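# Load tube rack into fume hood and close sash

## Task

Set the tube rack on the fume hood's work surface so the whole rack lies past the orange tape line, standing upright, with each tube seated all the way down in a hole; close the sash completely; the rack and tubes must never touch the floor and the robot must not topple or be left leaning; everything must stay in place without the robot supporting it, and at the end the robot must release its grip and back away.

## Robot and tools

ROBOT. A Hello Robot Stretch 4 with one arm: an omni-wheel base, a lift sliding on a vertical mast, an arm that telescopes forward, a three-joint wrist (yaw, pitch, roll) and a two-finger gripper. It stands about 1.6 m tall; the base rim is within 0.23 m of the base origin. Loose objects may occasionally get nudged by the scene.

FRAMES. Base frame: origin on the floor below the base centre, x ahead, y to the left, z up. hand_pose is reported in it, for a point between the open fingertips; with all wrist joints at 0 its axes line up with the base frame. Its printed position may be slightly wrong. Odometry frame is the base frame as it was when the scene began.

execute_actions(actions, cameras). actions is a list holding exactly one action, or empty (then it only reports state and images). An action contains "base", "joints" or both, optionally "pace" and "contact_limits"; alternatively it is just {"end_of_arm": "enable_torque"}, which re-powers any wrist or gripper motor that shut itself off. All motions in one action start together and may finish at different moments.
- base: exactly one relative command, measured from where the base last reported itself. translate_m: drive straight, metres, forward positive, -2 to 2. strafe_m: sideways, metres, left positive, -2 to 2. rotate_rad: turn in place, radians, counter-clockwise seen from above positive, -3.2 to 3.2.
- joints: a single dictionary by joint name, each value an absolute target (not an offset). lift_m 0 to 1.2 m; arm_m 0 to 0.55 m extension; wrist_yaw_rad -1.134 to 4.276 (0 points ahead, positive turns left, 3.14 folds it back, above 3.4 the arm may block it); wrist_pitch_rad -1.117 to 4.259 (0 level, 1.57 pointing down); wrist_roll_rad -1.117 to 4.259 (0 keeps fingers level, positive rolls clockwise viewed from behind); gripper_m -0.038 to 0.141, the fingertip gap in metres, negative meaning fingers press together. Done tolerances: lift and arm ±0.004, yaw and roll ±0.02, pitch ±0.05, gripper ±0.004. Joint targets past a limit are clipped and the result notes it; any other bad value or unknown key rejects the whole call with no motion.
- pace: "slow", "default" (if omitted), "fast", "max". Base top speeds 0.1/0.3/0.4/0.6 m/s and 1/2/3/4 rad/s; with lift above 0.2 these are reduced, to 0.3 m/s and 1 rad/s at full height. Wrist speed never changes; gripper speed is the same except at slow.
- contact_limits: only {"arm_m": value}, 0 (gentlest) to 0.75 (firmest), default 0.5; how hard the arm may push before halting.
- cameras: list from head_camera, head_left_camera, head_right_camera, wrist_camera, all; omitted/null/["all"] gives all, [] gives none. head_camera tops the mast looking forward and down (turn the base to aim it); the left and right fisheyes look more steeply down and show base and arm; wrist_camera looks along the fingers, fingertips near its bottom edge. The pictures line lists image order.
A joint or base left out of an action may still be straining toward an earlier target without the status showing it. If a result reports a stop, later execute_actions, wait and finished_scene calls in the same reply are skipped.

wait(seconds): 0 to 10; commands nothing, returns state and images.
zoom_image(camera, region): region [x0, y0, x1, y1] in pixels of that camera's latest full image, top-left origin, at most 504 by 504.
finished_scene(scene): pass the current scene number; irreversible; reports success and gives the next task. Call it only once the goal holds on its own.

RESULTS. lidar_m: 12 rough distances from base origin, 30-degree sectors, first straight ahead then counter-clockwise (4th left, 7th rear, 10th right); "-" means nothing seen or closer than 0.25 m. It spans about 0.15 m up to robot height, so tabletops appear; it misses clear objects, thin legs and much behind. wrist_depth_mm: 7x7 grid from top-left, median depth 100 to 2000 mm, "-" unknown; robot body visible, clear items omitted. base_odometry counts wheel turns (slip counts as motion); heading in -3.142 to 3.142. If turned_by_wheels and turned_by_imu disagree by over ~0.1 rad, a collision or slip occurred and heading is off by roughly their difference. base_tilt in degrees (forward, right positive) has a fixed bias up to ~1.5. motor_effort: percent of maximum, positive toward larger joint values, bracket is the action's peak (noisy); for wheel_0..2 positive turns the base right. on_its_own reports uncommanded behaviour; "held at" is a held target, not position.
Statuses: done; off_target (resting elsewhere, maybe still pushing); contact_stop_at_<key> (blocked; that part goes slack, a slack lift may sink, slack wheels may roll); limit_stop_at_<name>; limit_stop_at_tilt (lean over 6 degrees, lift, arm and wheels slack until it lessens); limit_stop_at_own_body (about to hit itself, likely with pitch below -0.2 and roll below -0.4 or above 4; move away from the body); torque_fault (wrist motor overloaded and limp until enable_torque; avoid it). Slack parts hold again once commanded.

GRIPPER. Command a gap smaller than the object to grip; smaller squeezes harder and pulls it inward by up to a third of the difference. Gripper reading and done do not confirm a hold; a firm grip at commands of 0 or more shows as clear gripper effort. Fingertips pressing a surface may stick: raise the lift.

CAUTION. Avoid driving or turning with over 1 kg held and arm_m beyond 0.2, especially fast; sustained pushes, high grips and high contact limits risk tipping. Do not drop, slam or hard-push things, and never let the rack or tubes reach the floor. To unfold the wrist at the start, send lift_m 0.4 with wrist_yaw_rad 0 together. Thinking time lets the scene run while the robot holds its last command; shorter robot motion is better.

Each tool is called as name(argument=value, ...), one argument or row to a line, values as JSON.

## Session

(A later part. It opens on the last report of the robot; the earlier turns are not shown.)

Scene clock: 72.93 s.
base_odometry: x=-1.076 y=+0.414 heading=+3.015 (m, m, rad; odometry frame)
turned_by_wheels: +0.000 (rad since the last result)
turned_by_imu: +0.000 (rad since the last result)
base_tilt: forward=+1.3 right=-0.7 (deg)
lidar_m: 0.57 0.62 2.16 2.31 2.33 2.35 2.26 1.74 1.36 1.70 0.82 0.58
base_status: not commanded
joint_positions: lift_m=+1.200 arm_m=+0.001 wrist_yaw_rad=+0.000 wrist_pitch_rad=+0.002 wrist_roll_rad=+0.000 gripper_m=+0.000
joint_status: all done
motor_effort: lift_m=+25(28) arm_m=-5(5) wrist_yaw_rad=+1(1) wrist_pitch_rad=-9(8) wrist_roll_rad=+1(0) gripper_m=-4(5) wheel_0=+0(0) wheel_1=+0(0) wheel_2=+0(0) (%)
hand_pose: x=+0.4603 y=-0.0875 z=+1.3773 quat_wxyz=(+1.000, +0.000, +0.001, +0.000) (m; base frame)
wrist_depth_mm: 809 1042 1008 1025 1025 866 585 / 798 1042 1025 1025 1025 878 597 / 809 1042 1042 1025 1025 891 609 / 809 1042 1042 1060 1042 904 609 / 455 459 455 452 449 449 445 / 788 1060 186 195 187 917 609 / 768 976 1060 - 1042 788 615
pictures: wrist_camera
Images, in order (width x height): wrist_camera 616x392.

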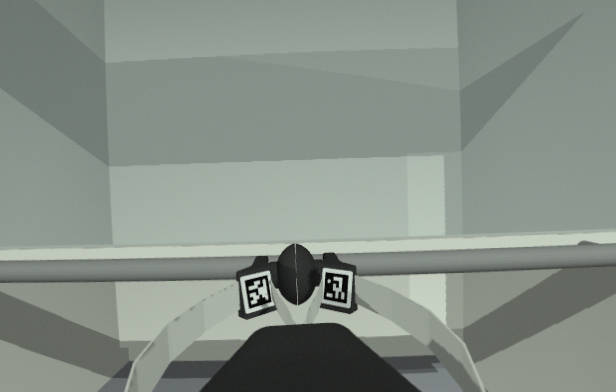

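execute_actions(
  actions=[
    {"joints":{"arm_m":0.15,"wrist_yaw_rad":1.75,"wrist_pitch_rad":-0.4},"pace":"slow"},
  ],
  cameras=[],
)

execute_actions(
  actions=[
    {"joints":{"arm_m":0.33},"pace":"fast"},
  ],
  cameras=[],
)

execute_actions(
  actions=[
    {"joints":{"arm_m":0.385},"contact_limits":{"arm_m":0.15},"pace":"slow"},
  ],
  cameras=["head_left_camera"],
)

execute_actions(
  actions=[
    {"joints":{"lift_m":0.9},"pace":"max"},
  ],
  cameras=["head_left_camera"],
)

Scene clock: 79.23 s.
base_odometry: x=-1.076 y=+0.414 heading=+3.015 (m, m, rad; odometry frame)
turned_by_wheels: +0.000 (rad since the last result)
turned_by_imu: +0.000 (rad since the last result)
base_tilt: forward=+1.3 right=-0.7 (deg)
lidar_m: 0.57 0.65 2.12 2.29 2.33 2.33 2.23 1.74 1.36 1.69 0.79 0.60
base_status: not commanded
joint_positions: lift_m=+1.200 arm_m=+0.149 wrist_yaw_rad=+1.750 wrist_pitch_rad=-0.398 wrist_roll_rad=+0.000 gripper_m=+0.000
joint_status: all done
motor_effort: lift_m=+25(24) arm_m=+5(6) wrist_yaw_rad=+1(5) wrist_pitch_rad=-10(13) wrist_roll_rad=+0(3) gripper_m=-4(4) wheel_0=+0(0) wheel_1=+0(0) wheel_2=+0(0) (%)
hand_pose: x=+0.3587 y=+0.2773 z=+1.4896 quat_wxyz=(+0.628, +0.152, -0.127, +0.752) (m; base frame)
wrist_depth_mm: 1229 1255 1255 1281 1308 1229 421 / 1499 1499 1576 1576 1661 1576 445 / 1863 1921 1983 - - - 442 / - - - - - - 459 / - - - - - - 477 / - - 186 195 186 - - / - - - - - - -
pictures: none
No camera images: the call's "cameras" was empty. Leave "cameras" out to get every camera's image.

Scene clock: 80.60 s.
base_odometry: x=-1.076 y=+0.414 heading=+3.015 (m, m, rad; odometry frame)
turned_by_wheels: +0.000 (rad since the last result)
turned_by_imu: +0.000 (rad since the last result)
base_tilt: forward=+1.3 right=-0.7 (deg)
lidar_m: 0.57 0.62 2.14 2.29 2.37 2.31 2.26 1.75 1.36 1.71 0.80 0.58
base_status: not commanded
joint_positions: lift_m=+1.200 arm_m=+0.329 wrist_yaw_rad=+1.750 wrist_pitch_rad=-0.398 wrist_roll_rad=+0.000 gripper_m=+0.000
joint_status: all done
motor_effort: lift_m=+24(25) arm_m=+5(6) wrist_yaw_rad=+2(0) wrist_pitch_rad=-10(9) wrist_roll_rad=+0(1) gripper_m=-3(5) wheel_0=+0(0) wheel_1=+0(0) wheel_2=+0(0) (%)
hand_pose: x=+0.5387 y=+0.2773 z=+1.4896 quat_wxyz=(+0.628, +0.152, -0.127, +0.752) (m; base frame)
wrist_depth_mm: 1229 1255 1281 1308 384 469 459 / 1464 1537 1576 1576 477 455 436 / 1863 1983 1983 - 1863 436 413 / - - - - - 415 392 / - - - - - 399 375 / - - 186 195 186 379 359 / - - - - - 362 345
pictures: none
No camera images: the call's "cameras" was empty. Leave "cameras" out to get every camera's image.

Scene clock: 82.37 s.
base_odometry: x=-1.076 y=+0.414 heading=+3.015 (m, m, rad; odometry frame)
turned_by_wheels: +0.000 (rad since the last result)
turned_by_imu: +0.000 (rad since the last result)
base_tilt: forward=+1.2 right=-0.7 (deg)
lidar_m: 0.57 0.63 2.13 2.27 2.31 2.31 2.26 1.73 1.37 1.69 0.81 0.59
base_status: not commanded
joint_positions: lift_m=+1.201 arm_m=+0.383 wrist_yaw_rad=+1.751 wrist_pitch_rad=-0.398 wrist_roll_rad=+0.000 gripper_m=+0.000
joint_status: all done
motor_effort: lift_m=+14(24) arm_m=+9(10) wrist_yaw_rad=-2(2) wrist_pitch_rad=-9(9) wrist_roll_rad=+1(1) gripper_m=-3(5) wheel_0=+1(0) wheel_1=+0(0) wheel_2=+0(0) (%)
contact_limits: arm_m 0.15
hand_pose: x=+0.5927 y=+0.2773 z=+1.4905 quat_wxyz=(+0.628, +0.152, -0.127, +0.753) (m; base frame)
wrist_depth_mm: 1255 1229 1281 1281 355 477 452 / 1499 1537 1537 1618 436 452 430 / 1921 1921 1983 1983 462 430 407 / - - - - 436 410 389 / - - - - 413 392 370 / - - 186 195 186 373 355 / - - - - 366 349 340
pictures: head_left_camera
Images, in order (width x height): head_left_camera 420x672.

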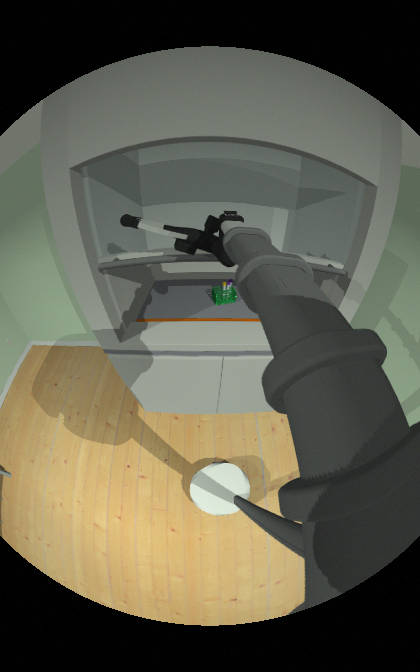

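Scene clock: 83.20 s.
base_odometry: x=-1.076 y=+0.414 heading=+3.015 (m, m, rad; odometry frame)
turned_by_wheels: +0.000 (rad since the last result)
turned_by_imu: +0.003 (rad since the last result)
base_tilt: forward=+1.3 right=-0.7 (deg)
lidar_m: 0.57 0.62 2.16 2.29 2.36 2.31 2.26 1.70 1.40 1.70 0.79 0.60
base_status: not commanded
joint_positions: lift_m=+1.188 arm_m=+0.384 wrist_yaw_rad=+1.750 wrist_pitch_rad=-0.398 wrist_roll_rad=+0.000 gripper_m=+0.000
joint_status: lift_m contact_stop (moved -0.012 of -0.301)
on_its_own: lift_m is slack since a contact_stop (your +0.900 is given up)
motor_effort: lift_m=+20(20) arm_m=+4(9) wrist_yaw_rad=+1(2) wrist_pitch_rad=-8(10) wrist_roll_rad=+2(2) gripper_m=-5(5) wheel_0=+0(0) wheel_1=-1(3) wheel_2=+0(3) (%)
hand_pose: x=+0.5938 y=+0.2773 z=+1.4782 quat_wxyz=(+0.628, +0.152, -0.127, +0.752) (m; base frame)
wrist_depth_mm: 1255 1255 1281 1281 397 469 449 / 1499 1576 1576 1618 469 449 427 / 1863 1921 - - 459 424 404 / - - - - 433 404 387 / - - - - 413 384 368 / - - 186 195 186 366 353 / - - - - 364 345 340
pictures: head_left_camera
Images, in order (width x height): head_left_camera 420x672.

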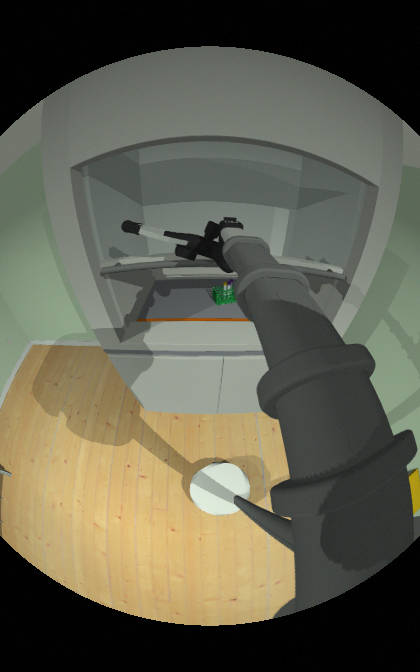

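execute_actions(
  actions=[
    {"joints":{"lift_m":0.85},"pace":"max"},
  ],
  cameras=[],
)

Scene clock: 85.50 s.
base_odometry: x=-1.076 y=+0.414 heading=+3.015 (m, m, rad; odometry frame)
turned_by_wheels: +0.000 (rad since the last result)
turned_by_imu: +0.001 (rad since the last result)
base_tilt: forward=+1.3 right=-0.7 (deg)
lidar_m: 0.59 0.64 2.15 2.30 2.37 2.34 2.27 1.73 1.38 1.70 0.83 0.61
base_status: not commanded
joint_positions: lift_m=+1.162 arm_m=+0.385 wrist_yaw_rad=+1.750 wrist_pitch_rad=-0.398 wrist_roll_rad=+0.000 gripper_m=+0.000
joint_status: lift_m contact_stop (moved -0.026 of -0.338)
on_its_own: lift_m is slack since a contact_stop (your +0.850 is given up)
motor_effort: lift_m=+21(20) arm_m=+3(4) wrist_yaw_rad=+1(2) wrist_pitch_rad=-8(10) wrist_roll_rad=+0(3) gripper_m=-4(4) wheel_0=+1(2) wheel_1=-1(3) wheel_2=+0(6) (%)
hand_pose: x=+0.5940 y=+0.2773 z=+1.4522 quat_wxyz=(+0.628, +0.152, -0.127, +0.752) (m; base frame)
wrist_depth_mm: 1281 1308 1308 1336 433 473 449 / 1499 1576 1618 1661 477 445 427 / 1921 1983 - - 455 421 404 / - - - - 430 402 384 / - - - - 410 382 368 / - - 186 195 186 366 351 / - - - - 364 345 338
pictures: none
No camera images: the call's "cameras" was empty. Leave "cameras" out to get every camera's image.

execute_actions(
  actions=[
    {"joints":{"lift_m":0.85},"pace":"max"},
  ],
  cameras=[],
)

Scene clock: 87.57 s.
base_odometry: x=-1.076 y=+0.414 heading=+3.015 (m, m, rad; odometry frame)
turned_by_wheels: +0.000 (rad since the last result)
turned_by_imu: +0.002 (rad since the last result)
base_tilt: forward=+1.3 right=-0.6 (deg)
lidar_m: 0.58 0.61 2.16 2.24 2.32 2.28 2.26 1.69 1.39 1.69 0.80 0.57
base_status: not commanded
joint_positions: lift_m=+1.127 arm_m=+0.385 wrist_yaw_rad=+1.750 wrist_pitch_rad=-0.398 wrist_roll_rad=+0.000 gripper_m=+0.000
joint_status: lift_m contact_stop (moved -0.035 of -0.312)
on_its_own: lift_m is slack since a contact_stop (your +0.850 is given up)
motor_effort: lift_m=+20(19) arm_m=+2(3) wrist_yaw_rad=+0(4) wrist_pitch_rad=-8(10) wrist_roll_rad=+1(1) gripper_m=-4(4) wheel_0=+1(1) wheel_1=-1(4) wheel_2=-1(7) (%)
hand_pose: x=+0.5942 y=+0.2773 z=+1.4173 quat_wxyz=(+0.628, +0.152, -0.127, +0.752) (m; base frame)
wrist_depth_mm: 1336 1336 1366 1366 477 466 442 / 1618 1618 1661 1708 477 442 421 / - - - - 452 418 402 / - - - - 427 397 379 / - - - - 404 379 364 / - - 187 195 186 362 347 / - - - - 359 342 334
pictures: none
No camera images: the call's "cameras" was empty. Leave "cameras" out to get every camera's image.

execute_actions(
  actions=[
    {"joints":{"lift_m":0.85},"pace":"max"},
  ],
  cameras=[],
)

Scene clock: 89.70 s.
base_odometry: x=-1.076 y=+0.414 heading=+3.015 (m, m, rad; odometry frame)
turned_by_wheels: +0.000 (rad since the last result)
turned_by_imu: +0.000 (rad since the last result)
base_tilt: forward=+1.3 right=-0.7 (deg)
lidar_m: 0.57 0.61 2.14 2.31 2.35 2.36 2.27 1.74 1.38 1.72 0.82 0.59
base_status: not commanded
joint_positions: lift_m=+1.092 arm_m=+0.385 wrist_yaw_rad=+1.750 wrist_pitch_rad=-0.398 wrist_roll_rad=+0.000 gripper_m=+0.000
joint_status: lift_m contact_stop (moved -0.035 of -0.277)
on_its_own: lift_m is slack since a contact_stop (your +0.850 is given up)
motor_effort: lift_m=+20(22) arm_m=+1(2) wrist_yaw_rad=+1(3) wrist_pitch_rad=-7(11) wrist_roll_rad=+2(0) gripper_m=-4(5) wheel_0=+2(2) wheel_1=-1(3) wheel_2=-1(6) (%)
hand_pose: x=+0.5944 y=+0.2773 z=+1.3825 quat_wxyz=(+0.628, +0.152, -0.127, +0.752) (m; base frame)
wrist_depth_mm: 1397 1397 1430 1430 496 466 445 / 1618 1708 1756 1756 477 439 421 / - - - - 449 415 397 / - - - - 424 397 379 / - - - - 402 379 362 / - - 187 195 186 362 345 / - - - - 357 342 332
pictures: none
No camera images: the call's "cameras" was empty. Leave "cameras" out to get every camera's image.

execute_actions(
  actions=[
    {"joints":{"lift_m":0.85},"pace":"max"},
  ],
  cameras=[],
)

Scene clock: 92.00 s.
base_odometry: x=-1.076 y=+0.414 heading=+3.015 (m, m, rad; odometry frame)
turned_by_wheels: +0.000 (rad since the last result)
turned_by_imu: +0.000 (rad since the last result)
base_tilt: forward=+1.3 right=-0.7 (deg)
lidar_m: 0.57 0.58 2.16 2.27 2.34 2.35 2.27 1.73 1.39 1.70 0.79 0.59
base_status: not commanded
joint_positions: lift_m=+1.058 arm_m=+0.385 wrist_yaw_rad=+1.750 wrist_pitch_rad=-0.398 wrist_roll_rad=+0.000 gripper_m=+0.000
joint_status: lift_m contact_stop (moved -0.035 of -0.242)
on_its_own: lift_m is slack since a contact_stop (your +0.850 is given up)
motor_effort: lift_m=+21(21) arm_m=+0(1) wrist_yaw_rad=+1(2) wrist_pitch_rad=-8(10) wrist_roll_rad=+0(1) gripper_m=-4(4) wheel_0=+2(2) wheel_1=-1(3) wheel_2=+0(6) (%)
hand_pose: x=+0.5945 y=+0.2773 z=+1.3477 quat_wxyz=(+0.628, +0.152, -0.127, +0.752) (m; base frame)
wrist_depth_mm: 1430 1464 1464 1499 504 466 442 / 1708 1756 1756 1863 473 436 418 / - - - - 452 413 397 / - - - - 424 397 377 / - - - - 404 377 362 / - - 187 195 186 359 345 / - - - - 357 342 332
pictures: none
No camera images: the call's "cameras" was empty. Leave "cameras" out to get every camera's image.

execute_actions(
  actions=[
    {"joints":{"lift_m":0.85},"pace":"max"},
  ],
  cameras=[],
)

Scene clock: 94.10 s.
base_odometry: x=-1.076 y=+0.414 heading=+3.015 (m, m, rad; odometry frame)
turned_by_wheels: +0.000 (rad since the last result)
turned_by_imu: +0.000 (rad since the last result)
base_tilt: forward=+1.2 right=-0.7 (deg)
lidar_m: 0.57 0.63 2.11 2.25 2.32 2.34 2.27 1.76 1.40 1.71 0.77 0.61
base_status: not commanded
joint_positions: lift_m=+1.023 arm_m=+0.385 wrist_yaw_rad=+1.750 wrist_pitch_rad=-0.398 wrist_roll_rad=+0.000 gripper_m=+0.000
joint_status: lift_m contact_stop (moved -0.035 of -0.208)
on_its_own: lift_m is slack since a contact_stop (your +0.850 is given up)
motor_effort: lift_m=+21(21) arm_m=+0(0) wrist_yaw_rad=+1(1) wrist_pitch_rad=-7(10) wrist_roll_rad=+2(1) gripper_m=-4(4) wheel_0=+2(1) wheel_1=-1(2) wheel_2=-1(6) (%)
hand_pose: x=+0.5946 y=+0.2773 z=+1.3130 quat_wxyz=(+0.628, +0.152, -0.127, +0.752) (m; base frame)
wrist_depth_mm: 1464 1464 1537 1537 500 462 439 / 1756 1808 1863 1863 473 436 418 / - - - - 445 415 397 / - - - - 424 394 377 / - - - - 402 377 359 / - - 186 195 187 357 343 / - - - - 355 340 330
pictures: none
No camera images: the call's "cameras" was empty. Leave "cameras" out to get every camera's image.

execute_actions(
  actions=[
    {"joints":{"lift_m":0.8},"pace":"max"},
  ],
  cameras=[],
)

Scene clock: 96.10 s.
base_odometry: x=-1.076 y=+0.414 heading=+3.015 (m, m, rad; odometry frame)
turned_by_wheels: +0.000 (rad since the last result)
turned_by_imu: -0.001 (rad since the last result)
base_tilt: forward=+1.3 right=-0.7 (deg)
lidar_m: 0.56 0.63 2.14 2.28 2.34 2.35 2.26 1.72 1.40 1.71 0.78 0.60
base_status: not commanded
joint_positions: lift_m=+0.988 arm_m=+0.385 wrist_yaw_rad=+1.750 wrist_pitch_rad=-0.398 wrist_roll_rad=+0.000 gripper_m=+0.000
joint_status: lift_m contact_stop (moved -0.035 of -0.223)
on_its_own: lift_m is slack since a contact_stop (your +0.800 is given up)
motor_effort: lift_m=+21(21) arm_m=+0(1) wrist_yaw_rad=+0(2) wrist_pitch_rad=-8(10) wrist_roll_rad=+2(1) gripper_m=-5(3) wheel_0=+2(2) wheel_1=-1(2) wheel_2=-1(6) (%)
hand_pose: x=+0.5946 y=+0.2772 z=+1.2783 quat_wxyz=(+0.628, +0.152, -0.127, +0.752) (m; base frame)
wrist_depth_mm: 1499 1537 1537 1618 504 462 439 / 1808 1921 1921 1921 473 436 415 / - - - - 445 413 397 / - - - - 421 394 377 / - - - - 402 375 359 / - - 186 195 186 357 343 / - - - - 355 340 330
pictures: none
No camera images: the call's "cameras" was empty. Leave "cameras" out to get every camera's image.

execute_actions(
  actions=[
    {"joints":{"lift_m":0.8},"pace":"max"},
  ],
  cameras=[],
)

Scene clock: 98.13 s.
base_odometry: x=-1.076 y=+0.414 heading=+3.015 (m, m, rad; odometry frame)
turned_by_wheels: +0.000 (rad since the last result)
turned_by_imu: +0.000 (rad since the last result)
base_tilt: forward=+1.3 right=-0.7 (deg)
lidar_m: 0.56 0.62 2.16 2.26 2.36 2.35 2.26 1.73 1.40 1.69 0.83 0.60
base_status: not commanded
joint_positions: lift_m=+0.953 arm_m=+0.385 wrist_yaw_rad=+1.750 wrist_pitch_rad=-0.398 wrist_roll_rad=+0.000 gripper_m=+0.000
joint_status: lift_m contact_stop (moved -0.035 of -0.188)
on_its_own: lift_m is slack since a contact_stop (your +0.800 is given up)
motor_effort: lift_m=+21(20) arm_m=-1(1) wrist_yaw_rad=+1(4) wrist_pitch_rad=-7(10) wrist_roll_rad=+2(0) gripper_m=-5(4) wheel_0=+2(2) wheel_1=-1(3) wheel_2=+0(6) (%)
hand_pose: x=+0.5947 y=+0.2772 z=+1.2435 quat_wxyz=(+0.628, +0.152, -0.127, +0.752) (m; base frame)
wrist_depth_mm: 1576 1537 1618 1618 500 462 439 / 1863 1921 1921 1983 469 436 415 / - - - - 445 415 394 / - - - - 424 392 377 / - - - - 402 375 357 / - - 186 195 186 359 343 / - - - - 355 338 329
pictures: none
No camera images: the call's "cameras" was empty. Leave "cameras" out to get every camera's image.

execute_actions(
  actions=[
    {"joints":{"lift_m":0.8},"pace":"max"},
  ],
  cameras=[],
)

Scene clock: 100.33 s.
base_odometry: x=-1.076 y=+0.414 heading=+3.015 (m, m, rad; odometry frame)
turned_by_wheels: +0.000 (rad since the last result)
turned_by_imu: -0.001 (rad since the last result)
base_tilt: forward=+1.3 right=-0.7 (deg)
lidar_m: 0.57 0.63 2.13 2.27 2.36 2.32 2.28 1.75 1.40 1.68 0.83 0.56
base_status: not commanded
joint_positions: lift_m=+0.919 arm_m=+0.385 wrist_yaw_rad=+1.750 wrist_pitch_rad=-0.398 wrist_roll_rad=+0.000 gripper_m=+0.000
joint_status: lift_m contact_stop (moved -0.035 of -0.153)
on_its_own: lift_m is slack since a contact_stop (your +0.800 is given up)
motor_effort: lift_m=+20(20) arm_m=-1(1) wrist_yaw_rad=+0(3) wrist_pitch_rad=-8(10) wrist_roll_rad=+0(1) gripper_m=-4(3) wheel_0=+2(2) wheel_1=-1(3) wheel_2=-1(7) (%)
hand_pose: x=+0.5947 y=+0.2772 z=+1.2087 quat_wxyz=(+0.628, +0.152, -0.127, +0.752) (m; base frame)
wrist_depth_mm: 1576 1618 1618 1661 500 459 436 / 1921 1921 - - 469 436 415 / - - - - 442 413 394 / - - - - 421 394 377 / - - - - 402 373 359 / - - 186 195 186 359 343 / - - - - 353 338 329
pictures: none
No camera images: the call's "cameras" was empty. Leave "cameras" out to get every camera's image.

execute_actions(
  actions=[
    {"joints":{"lift_m":0.8},"pace":"max"},
  ],
  cameras=[],
)

Scene clock: 102.80 s.
base_odometry: x=-1.076 y=+0.414 heading=+3.015 (m, m, rad; odometry frame)
turned_by_wheels: +0.000 (rad since the last result)
turned_by_imu: -0.001 (rad since the last result)
base_tilt: forward=+1.3 right=-0.7 (deg)
lidar_m: 0.57 0.61 2.15 2.25 2.34 2.33 2.26 1.77 1.42 1.74 0.79 0.60
base_status: not commanded
joint_positions: lift_m=+0.884 arm_m=+0.385 wrist_yaw_rad=+1.750 wrist_pitch_rad=-0.398 wrist_roll_rad=+0.000 gripper_m=+0.000
joint_status: lift_m contact_stop (moved -0.035 of -0.119)
on_its_own: lift_m is slack since a contact_stop (your +0.800 is given up)
motor_effort: lift_m=+21(21) arm_m=-1(1) wrist_yaw_rad=+0(3) wrist_pitch_rad=-8(11) wrist_roll_rad=-1(1) gripper_m=-5(4) wheel_0=+2(2) wheel_1=-1(2) wheel_2=+0(7) (%)
hand_pose: x=+0.5947 y=+0.2772 z=+1.1738 quat_wxyz=(+0.628, +0.152, -0.127, +0.752) (m; base frame)
wrist_depth_mm: 1618 1661 1708 1708 500 459 436 / 1983 - - - 469 433 415 / - - - - 442 413 394 / - - - - 421 394 375 / - - - - 399 373 357 / - - 186 195 186 357 343 / - - - - 355 338 329
pictures: none
No camera images: the call's "cameras" was empty. Leave "cameras" out to get every camera's image.

execute_actions(
  actions=[
    {"joints":{"lift_m":0.8}},
  ],
  cameras=[],
)

Scene clock: 104.57 s.
base_odometry: x=-1.076 y=+0.414 heading=+3.015 (m, m, rad; odometry frame)
turned_by_wheels: +0.000 (rad since the last result)
turned_by_imu: +0.000 (rad since the last result)
base_tilt: forward=+1.3 right=-0.7 (deg)
lidar_m: 0.55 0.64 2.16 2.27 2.34 2.34 2.27 1.72 1.40 1.71 0.83 0.59
base_status: not commanded
joint_positions: lift_m=+0.863 arm_m=+0.385 wrist_yaw_rad=+1.750 wrist_pitch_rad=-0.398 wrist_roll_rad=+0.000 gripper_m=+0.000
joint_status: lift_m contact_stop (moved -0.021 of -0.084)
on_its_own: lift_m is slack since a contact_stop (your +0.800 is given up)
motor_effort: lift_m=+20(20) arm_m=-1(1) wrist_yaw_rad=+1(0) wrist_pitch_rad=-9(9) wrist_roll_rad=+1(2) gripper_m=-4(3) wheel_0=+2(2) wheel_1=+0(1) wheel_2=+0(0) (%)
hand_pose: x=+0.5947 y=+0.2773 z=+1.1529 quat_wxyz=(+0.628, +0.152, -0.127, +0.752) (m; base frame)
wrist_depth_mm: 1661 1708 1708 1756 496 459 436 / 1983 - - - 469 433 413 / - - - - 445 410 392 / - - - - 421 392 373 / - - - - 397 373 357 / - - 186 195 186 357 342 / - - - - 353 336 327
pictures: none
No camera images: the call's "cameras" was empty. Leave "cameras" out to get every camera's image.

execute_actions(
  actions=[
    {"joints":{"lift_m":0.8},"pace":"slow"},
  ],
  cameras=[],
)

Scene clock: 106.43 s.
base_odometry: x=-1.076 y=+0.414 heading=+3.015 (m, m, rad; odometry frame)
turned_by_wheels: +0.000 (rad since the last result)
turned_by_imu: +0.000 (rad since the last result)
base_tilt: forward=+1.2 right=-0.7 (deg)
lidar_m: 0.57 0.63 2.18 2.28 2.33 2.34 2.26 1.72 1.40 1.70 0.80 0.60
base_status: not commanded
joint_positions: lift_m=+0.853 arm_m=+0.385 wrist_yaw_rad=+1.750 wrist_pitch_rad=-0.398 wrist_roll_rad=+0.000 gripper_m=+0.000
joint_status: lift_m contact_stop (moved -0.010 of -0.063)
on_its_own: lift_m is slack since a contact_stop (your +0.800 is given up)
motor_effort: lift_m=+20(20) arm_m=-1(1) wrist_yaw_rad=+1(0) wrist_pitch_rad=-9(8) wrist_roll_rad=-1(2) gripper_m=-5(5) wheel_0=+1(2) wheel_1=+0(0) wheel_2=-1(1) (%)
hand_pose: x=+0.5947 y=+0.2773 z=+1.1431 quat_wxyz=(+0.628, +0.152, -0.127, +0.752) (m; base frame)
wrist_depth_mm: 1756 1708 1756 1756 496 459 433 / 1983 - - - 469 433 413 / - - - - 445 410 394 / - - - - 421 392 375 / - - - - 399 375 357 / - - 186 195 186 357 342 / - - - - 353 338 329
pictures: none
No camera images: the call's "cameras" was empty. Leave "cameras" out to get every camera's image.

execute_actions(
  actions=[
    {"joints":{"lift_m":0.79},"pace":"fast"},
  ],
  cameras=[],
)

Scene clock: 111.27 s.
base_odometry: x=-1.076 y=+0.414 heading=+3.015 (m, m, rad; odometry frame)
turned_by_wheels: +0.000 (rad since the last result)
turned_by_imu: +0.000 (rad since the last result)
base_tilt: forward=+1.2 right=-0.7 (deg)
lidar_m: 0.56 0.61 2.15 2.26 2.32 2.35 2.25 1.75 1.41 1.71 0.84 0.60
base_status: not commanded
joint_positions: lift_m=+0.849 arm_m=+0.385 wrist_yaw_rad=+1.750 wrist_pitch_rad=-0.398 wrist_roll_rad=+0.000 gripper_m=+0.000
joint_status: lift_m contact_stop (moved -0.005 of -0.063)
on_its_own: lift_m is slack since a contact_stop (your +0.790 is given up)
motor_effort: lift_m=+16(19) arm_m=-1(1) wrist_yaw_rad=+0(1) wrist_pitch_rad=-9(9) wrist_roll_rad=-2(2) gripper_m=-4(3) wheel_0=+2(2) wheel_1=+0(0) wheel_2=-1(1) (%)
hand_pose: x=+0.5947 y=+0.2773 z=+1.1384 quat_wxyz=(+0.628, +0.152, -0.127, +0.752) (m; base frame)
wrist_depth_mm: 1708 1708 1756 1756 496 455 436 / 1983 - - - 469 436 413 / - - - - 445 410 394 / - - - - 421 392 373 / - - - - 397 373 357 / - - 186 195 186 357 342 / - - - - 353 336 329
pictures: none
No camera images: the call's "cameras" was empty. Leave "cameras" out to get every camera's image.

execute_actions(
  actions=[
    {"joints":{"lift_m":0.79},"pace":"fast"},
  ],
  cameras=[],
)

Scene clock: 113.67 s.
base_odometry: x=-1.076 y=+0.414 heading=+3.015 (m, m, rad; odometry frame)
turned_by_wheels: +0.000 (rad since the last result)
turned_by_imu: +0.000 (rad since the last result)
base_tilt: forward=+1.3 right=-0.7 (deg)
lidar_m: 0.57 0.63 2.13 2.27 2.34 2.33 2.27 1.75 1.40 1.71 0.79 0.57
base_status: not commanded
joint_positions: lift_m=+0.849 arm_m=+0.385 wrist_yaw_rad=+1.750 wrist_pitch_rad=-0.398 wrist_roll_rad=+0.000 gripper_m=+0.000
joint_status: lift_m contact_stop (moved +0.000 of -0.059)
on_its_own: lift_m is slack since a contact_stop (your +0.790 is given up)
motor_effort: lift_m=+17(15) arm_m=-1(1) wrist_yaw_rad=+3(0) wrist_pitch_rad=-9(9) wrist_roll_rad=+1(0) gripper_m=-4(4) wheel_0=+2(2) wheel_1=+0(0) wheel_2=-1(1) (%)
hand_pose: x=+0.5948 y=+0.2773 z=+1.1387 quat_wxyz=(+0.628, +0.152, -0.127, +0.752) (m; base frame)
wrist_depth_mm: 1708 1708 1756 1756 496 455 436 / - - - - 466 436 415 / - - - - 445 410 394 / - - - - 418 392 373 / - - - - 397 375 357 / - - 186 195 186 357 342 / - - - - 353 338 329
pictures: none
No camera images: the call's "cameras" was empty. Leave "cameras" out to get every camera's image.

execute_actions(
  actions=[
    {"joints":{"lift_m":0.88},"pace":"fast"},
  ],
  cameras=[],
)

execute_actions(
  actions=[
    {"base":{"translate_m":-0.3},"joints":{"arm_m":0,"wrist_yaw_rad":0,"wrist_pitch_rad":0},"pace":"fast"},
  ],
  cameras=["wrist_camera","head_camera"],
)

zoom_image(
  camera="head_camera",
  region=[160,190,300,300],
)

Scene clock: 116.83 s.
base_odometry: x=-1.076 y=+0.414 heading=+3.015 (m, m, rad; odometry frame)
turned_by_wheels: +0.000 (rad since the last result)
turned_by_imu: +0.000 (rad since the last result)
base_tilt: forward=+1.3 right=-0.7 (deg)
lidar_m: 0.57 0.61 2.15 2.30 2.35 2.34 2.25 1.72 1.38 1.73 0.80 0.60
base_status: not commanded
joint_positions: lift_m=+0.880 arm_m=+0.385 wrist_yaw_rad=+1.750 wrist_pitch_rad=-0.398 wrist_roll_rad=+0.000 gripper_m=+0.000
joint_status: all done
motor_effort: lift_m=+25(27) arm_m=-1(1) wrist_yaw_rad=+2(2) wrist_pitch_rad=-9(10) wrist_roll_rad=+0(1) gripper_m=-4(4) wheel_0=+2(2) wheel_1=+0(0) wheel_2=-1(1) (%)
hand_pose: x=+0.5948 y=+0.2773 z=+1.1696 quat_wxyz=(+0.628, +0.152, -0.127, +0.752) (m; base frame)
wrist_depth_mm: 1661 1661 1708 1708 496 455 433 / 1983 - - - 469 433 415 / - - - - 442 407 392 / - - - - 418 389 373 / - - - - 394 370 357 / - - 186 195 186 357 340 / - - - - 353 336 329
pictures: none
No camera images: the call's "cameras" was empty. Leave "cameras" out to get every camera's image.

Scene clock: 119.03 s.
base_odometry: x=-0.778 y=+0.376 heading=+3.015 (m, m, rad; odometry frame)
turned_by_wheels: +0.000 (rad since the last result)
turned_by_imu: +0.001 (rad since the last result)
base_tilt: forward=+1.3 right=-0.7 (deg)
lidar_m: 0.86 0.95 2.59 2.23 2.36 2.05 1.98 1.74 1.36 1.31 1.82 0.89
base_status: done
joint_positions: lift_m=+0.880 arm_m=+0.001 wrist_yaw_rad=+0.000 wrist_pitch_rad=+0.002 wrist_roll_rad=+0.000 gripper_m=+0.000
joint_status: all done
motor_effort: lift_m=+25(25) arm_m=-5(6) wrist_yaw_rad=+2(6) wrist_pitch_rad=-8(8) wrist_roll_rad=+0(0) gripper_m=-4(5) wheel_0=-3(7) wheel_1=-1(6) wheel_2=+0(14) (%)
hand_pose: x=+0.4603 y=-0.0875 z=+1.0572 quat_wxyz=(+1.000, +0.000, +0.001, +0.000) (m; base frame)
wrist_depth_mm: 798 1182 1336 1308 1308 866 661 / 798 1182 1336 1308 1336 866 668 / 798 1182 1366 1336 1336 891 668 / 809 1160 1336 1336 1336 904 668 / 741 723 707 699 699 691 676 / 707 691 186 195 187 683 683 / 699 691 691 - 691 683 683
pictures: head_camera, wrist_camera
Images, in order (width x height): head_camera 420x560, wrist_camera 616x392.

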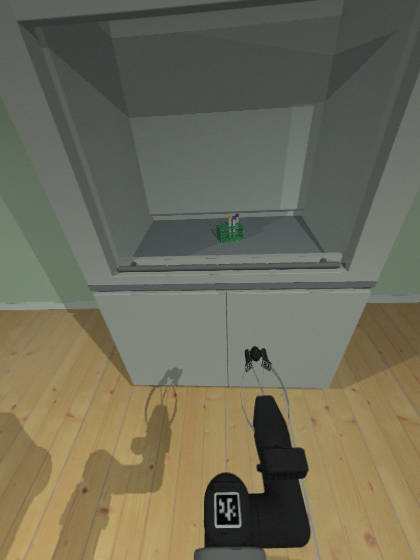

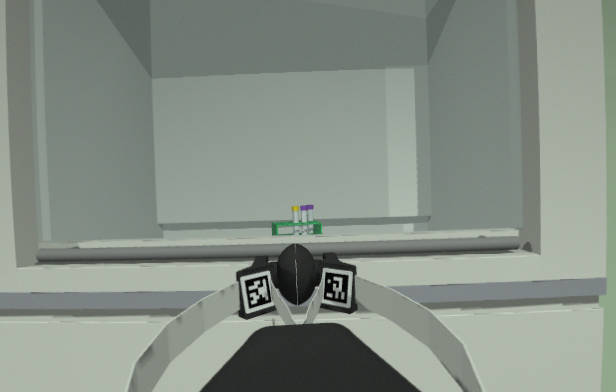

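Region (160, 190, 300, 300) of head_camera's 420x560 image, scaled by 3.600, with more detail than that image has; it fills the top 396 rows of this view, and the rest is white.

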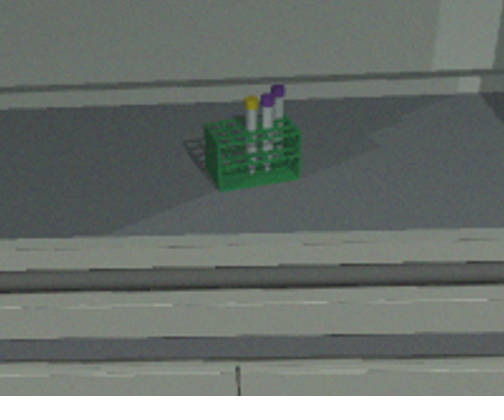

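finished_scene(
  scene=2,
)

The scene is finished: the task was done.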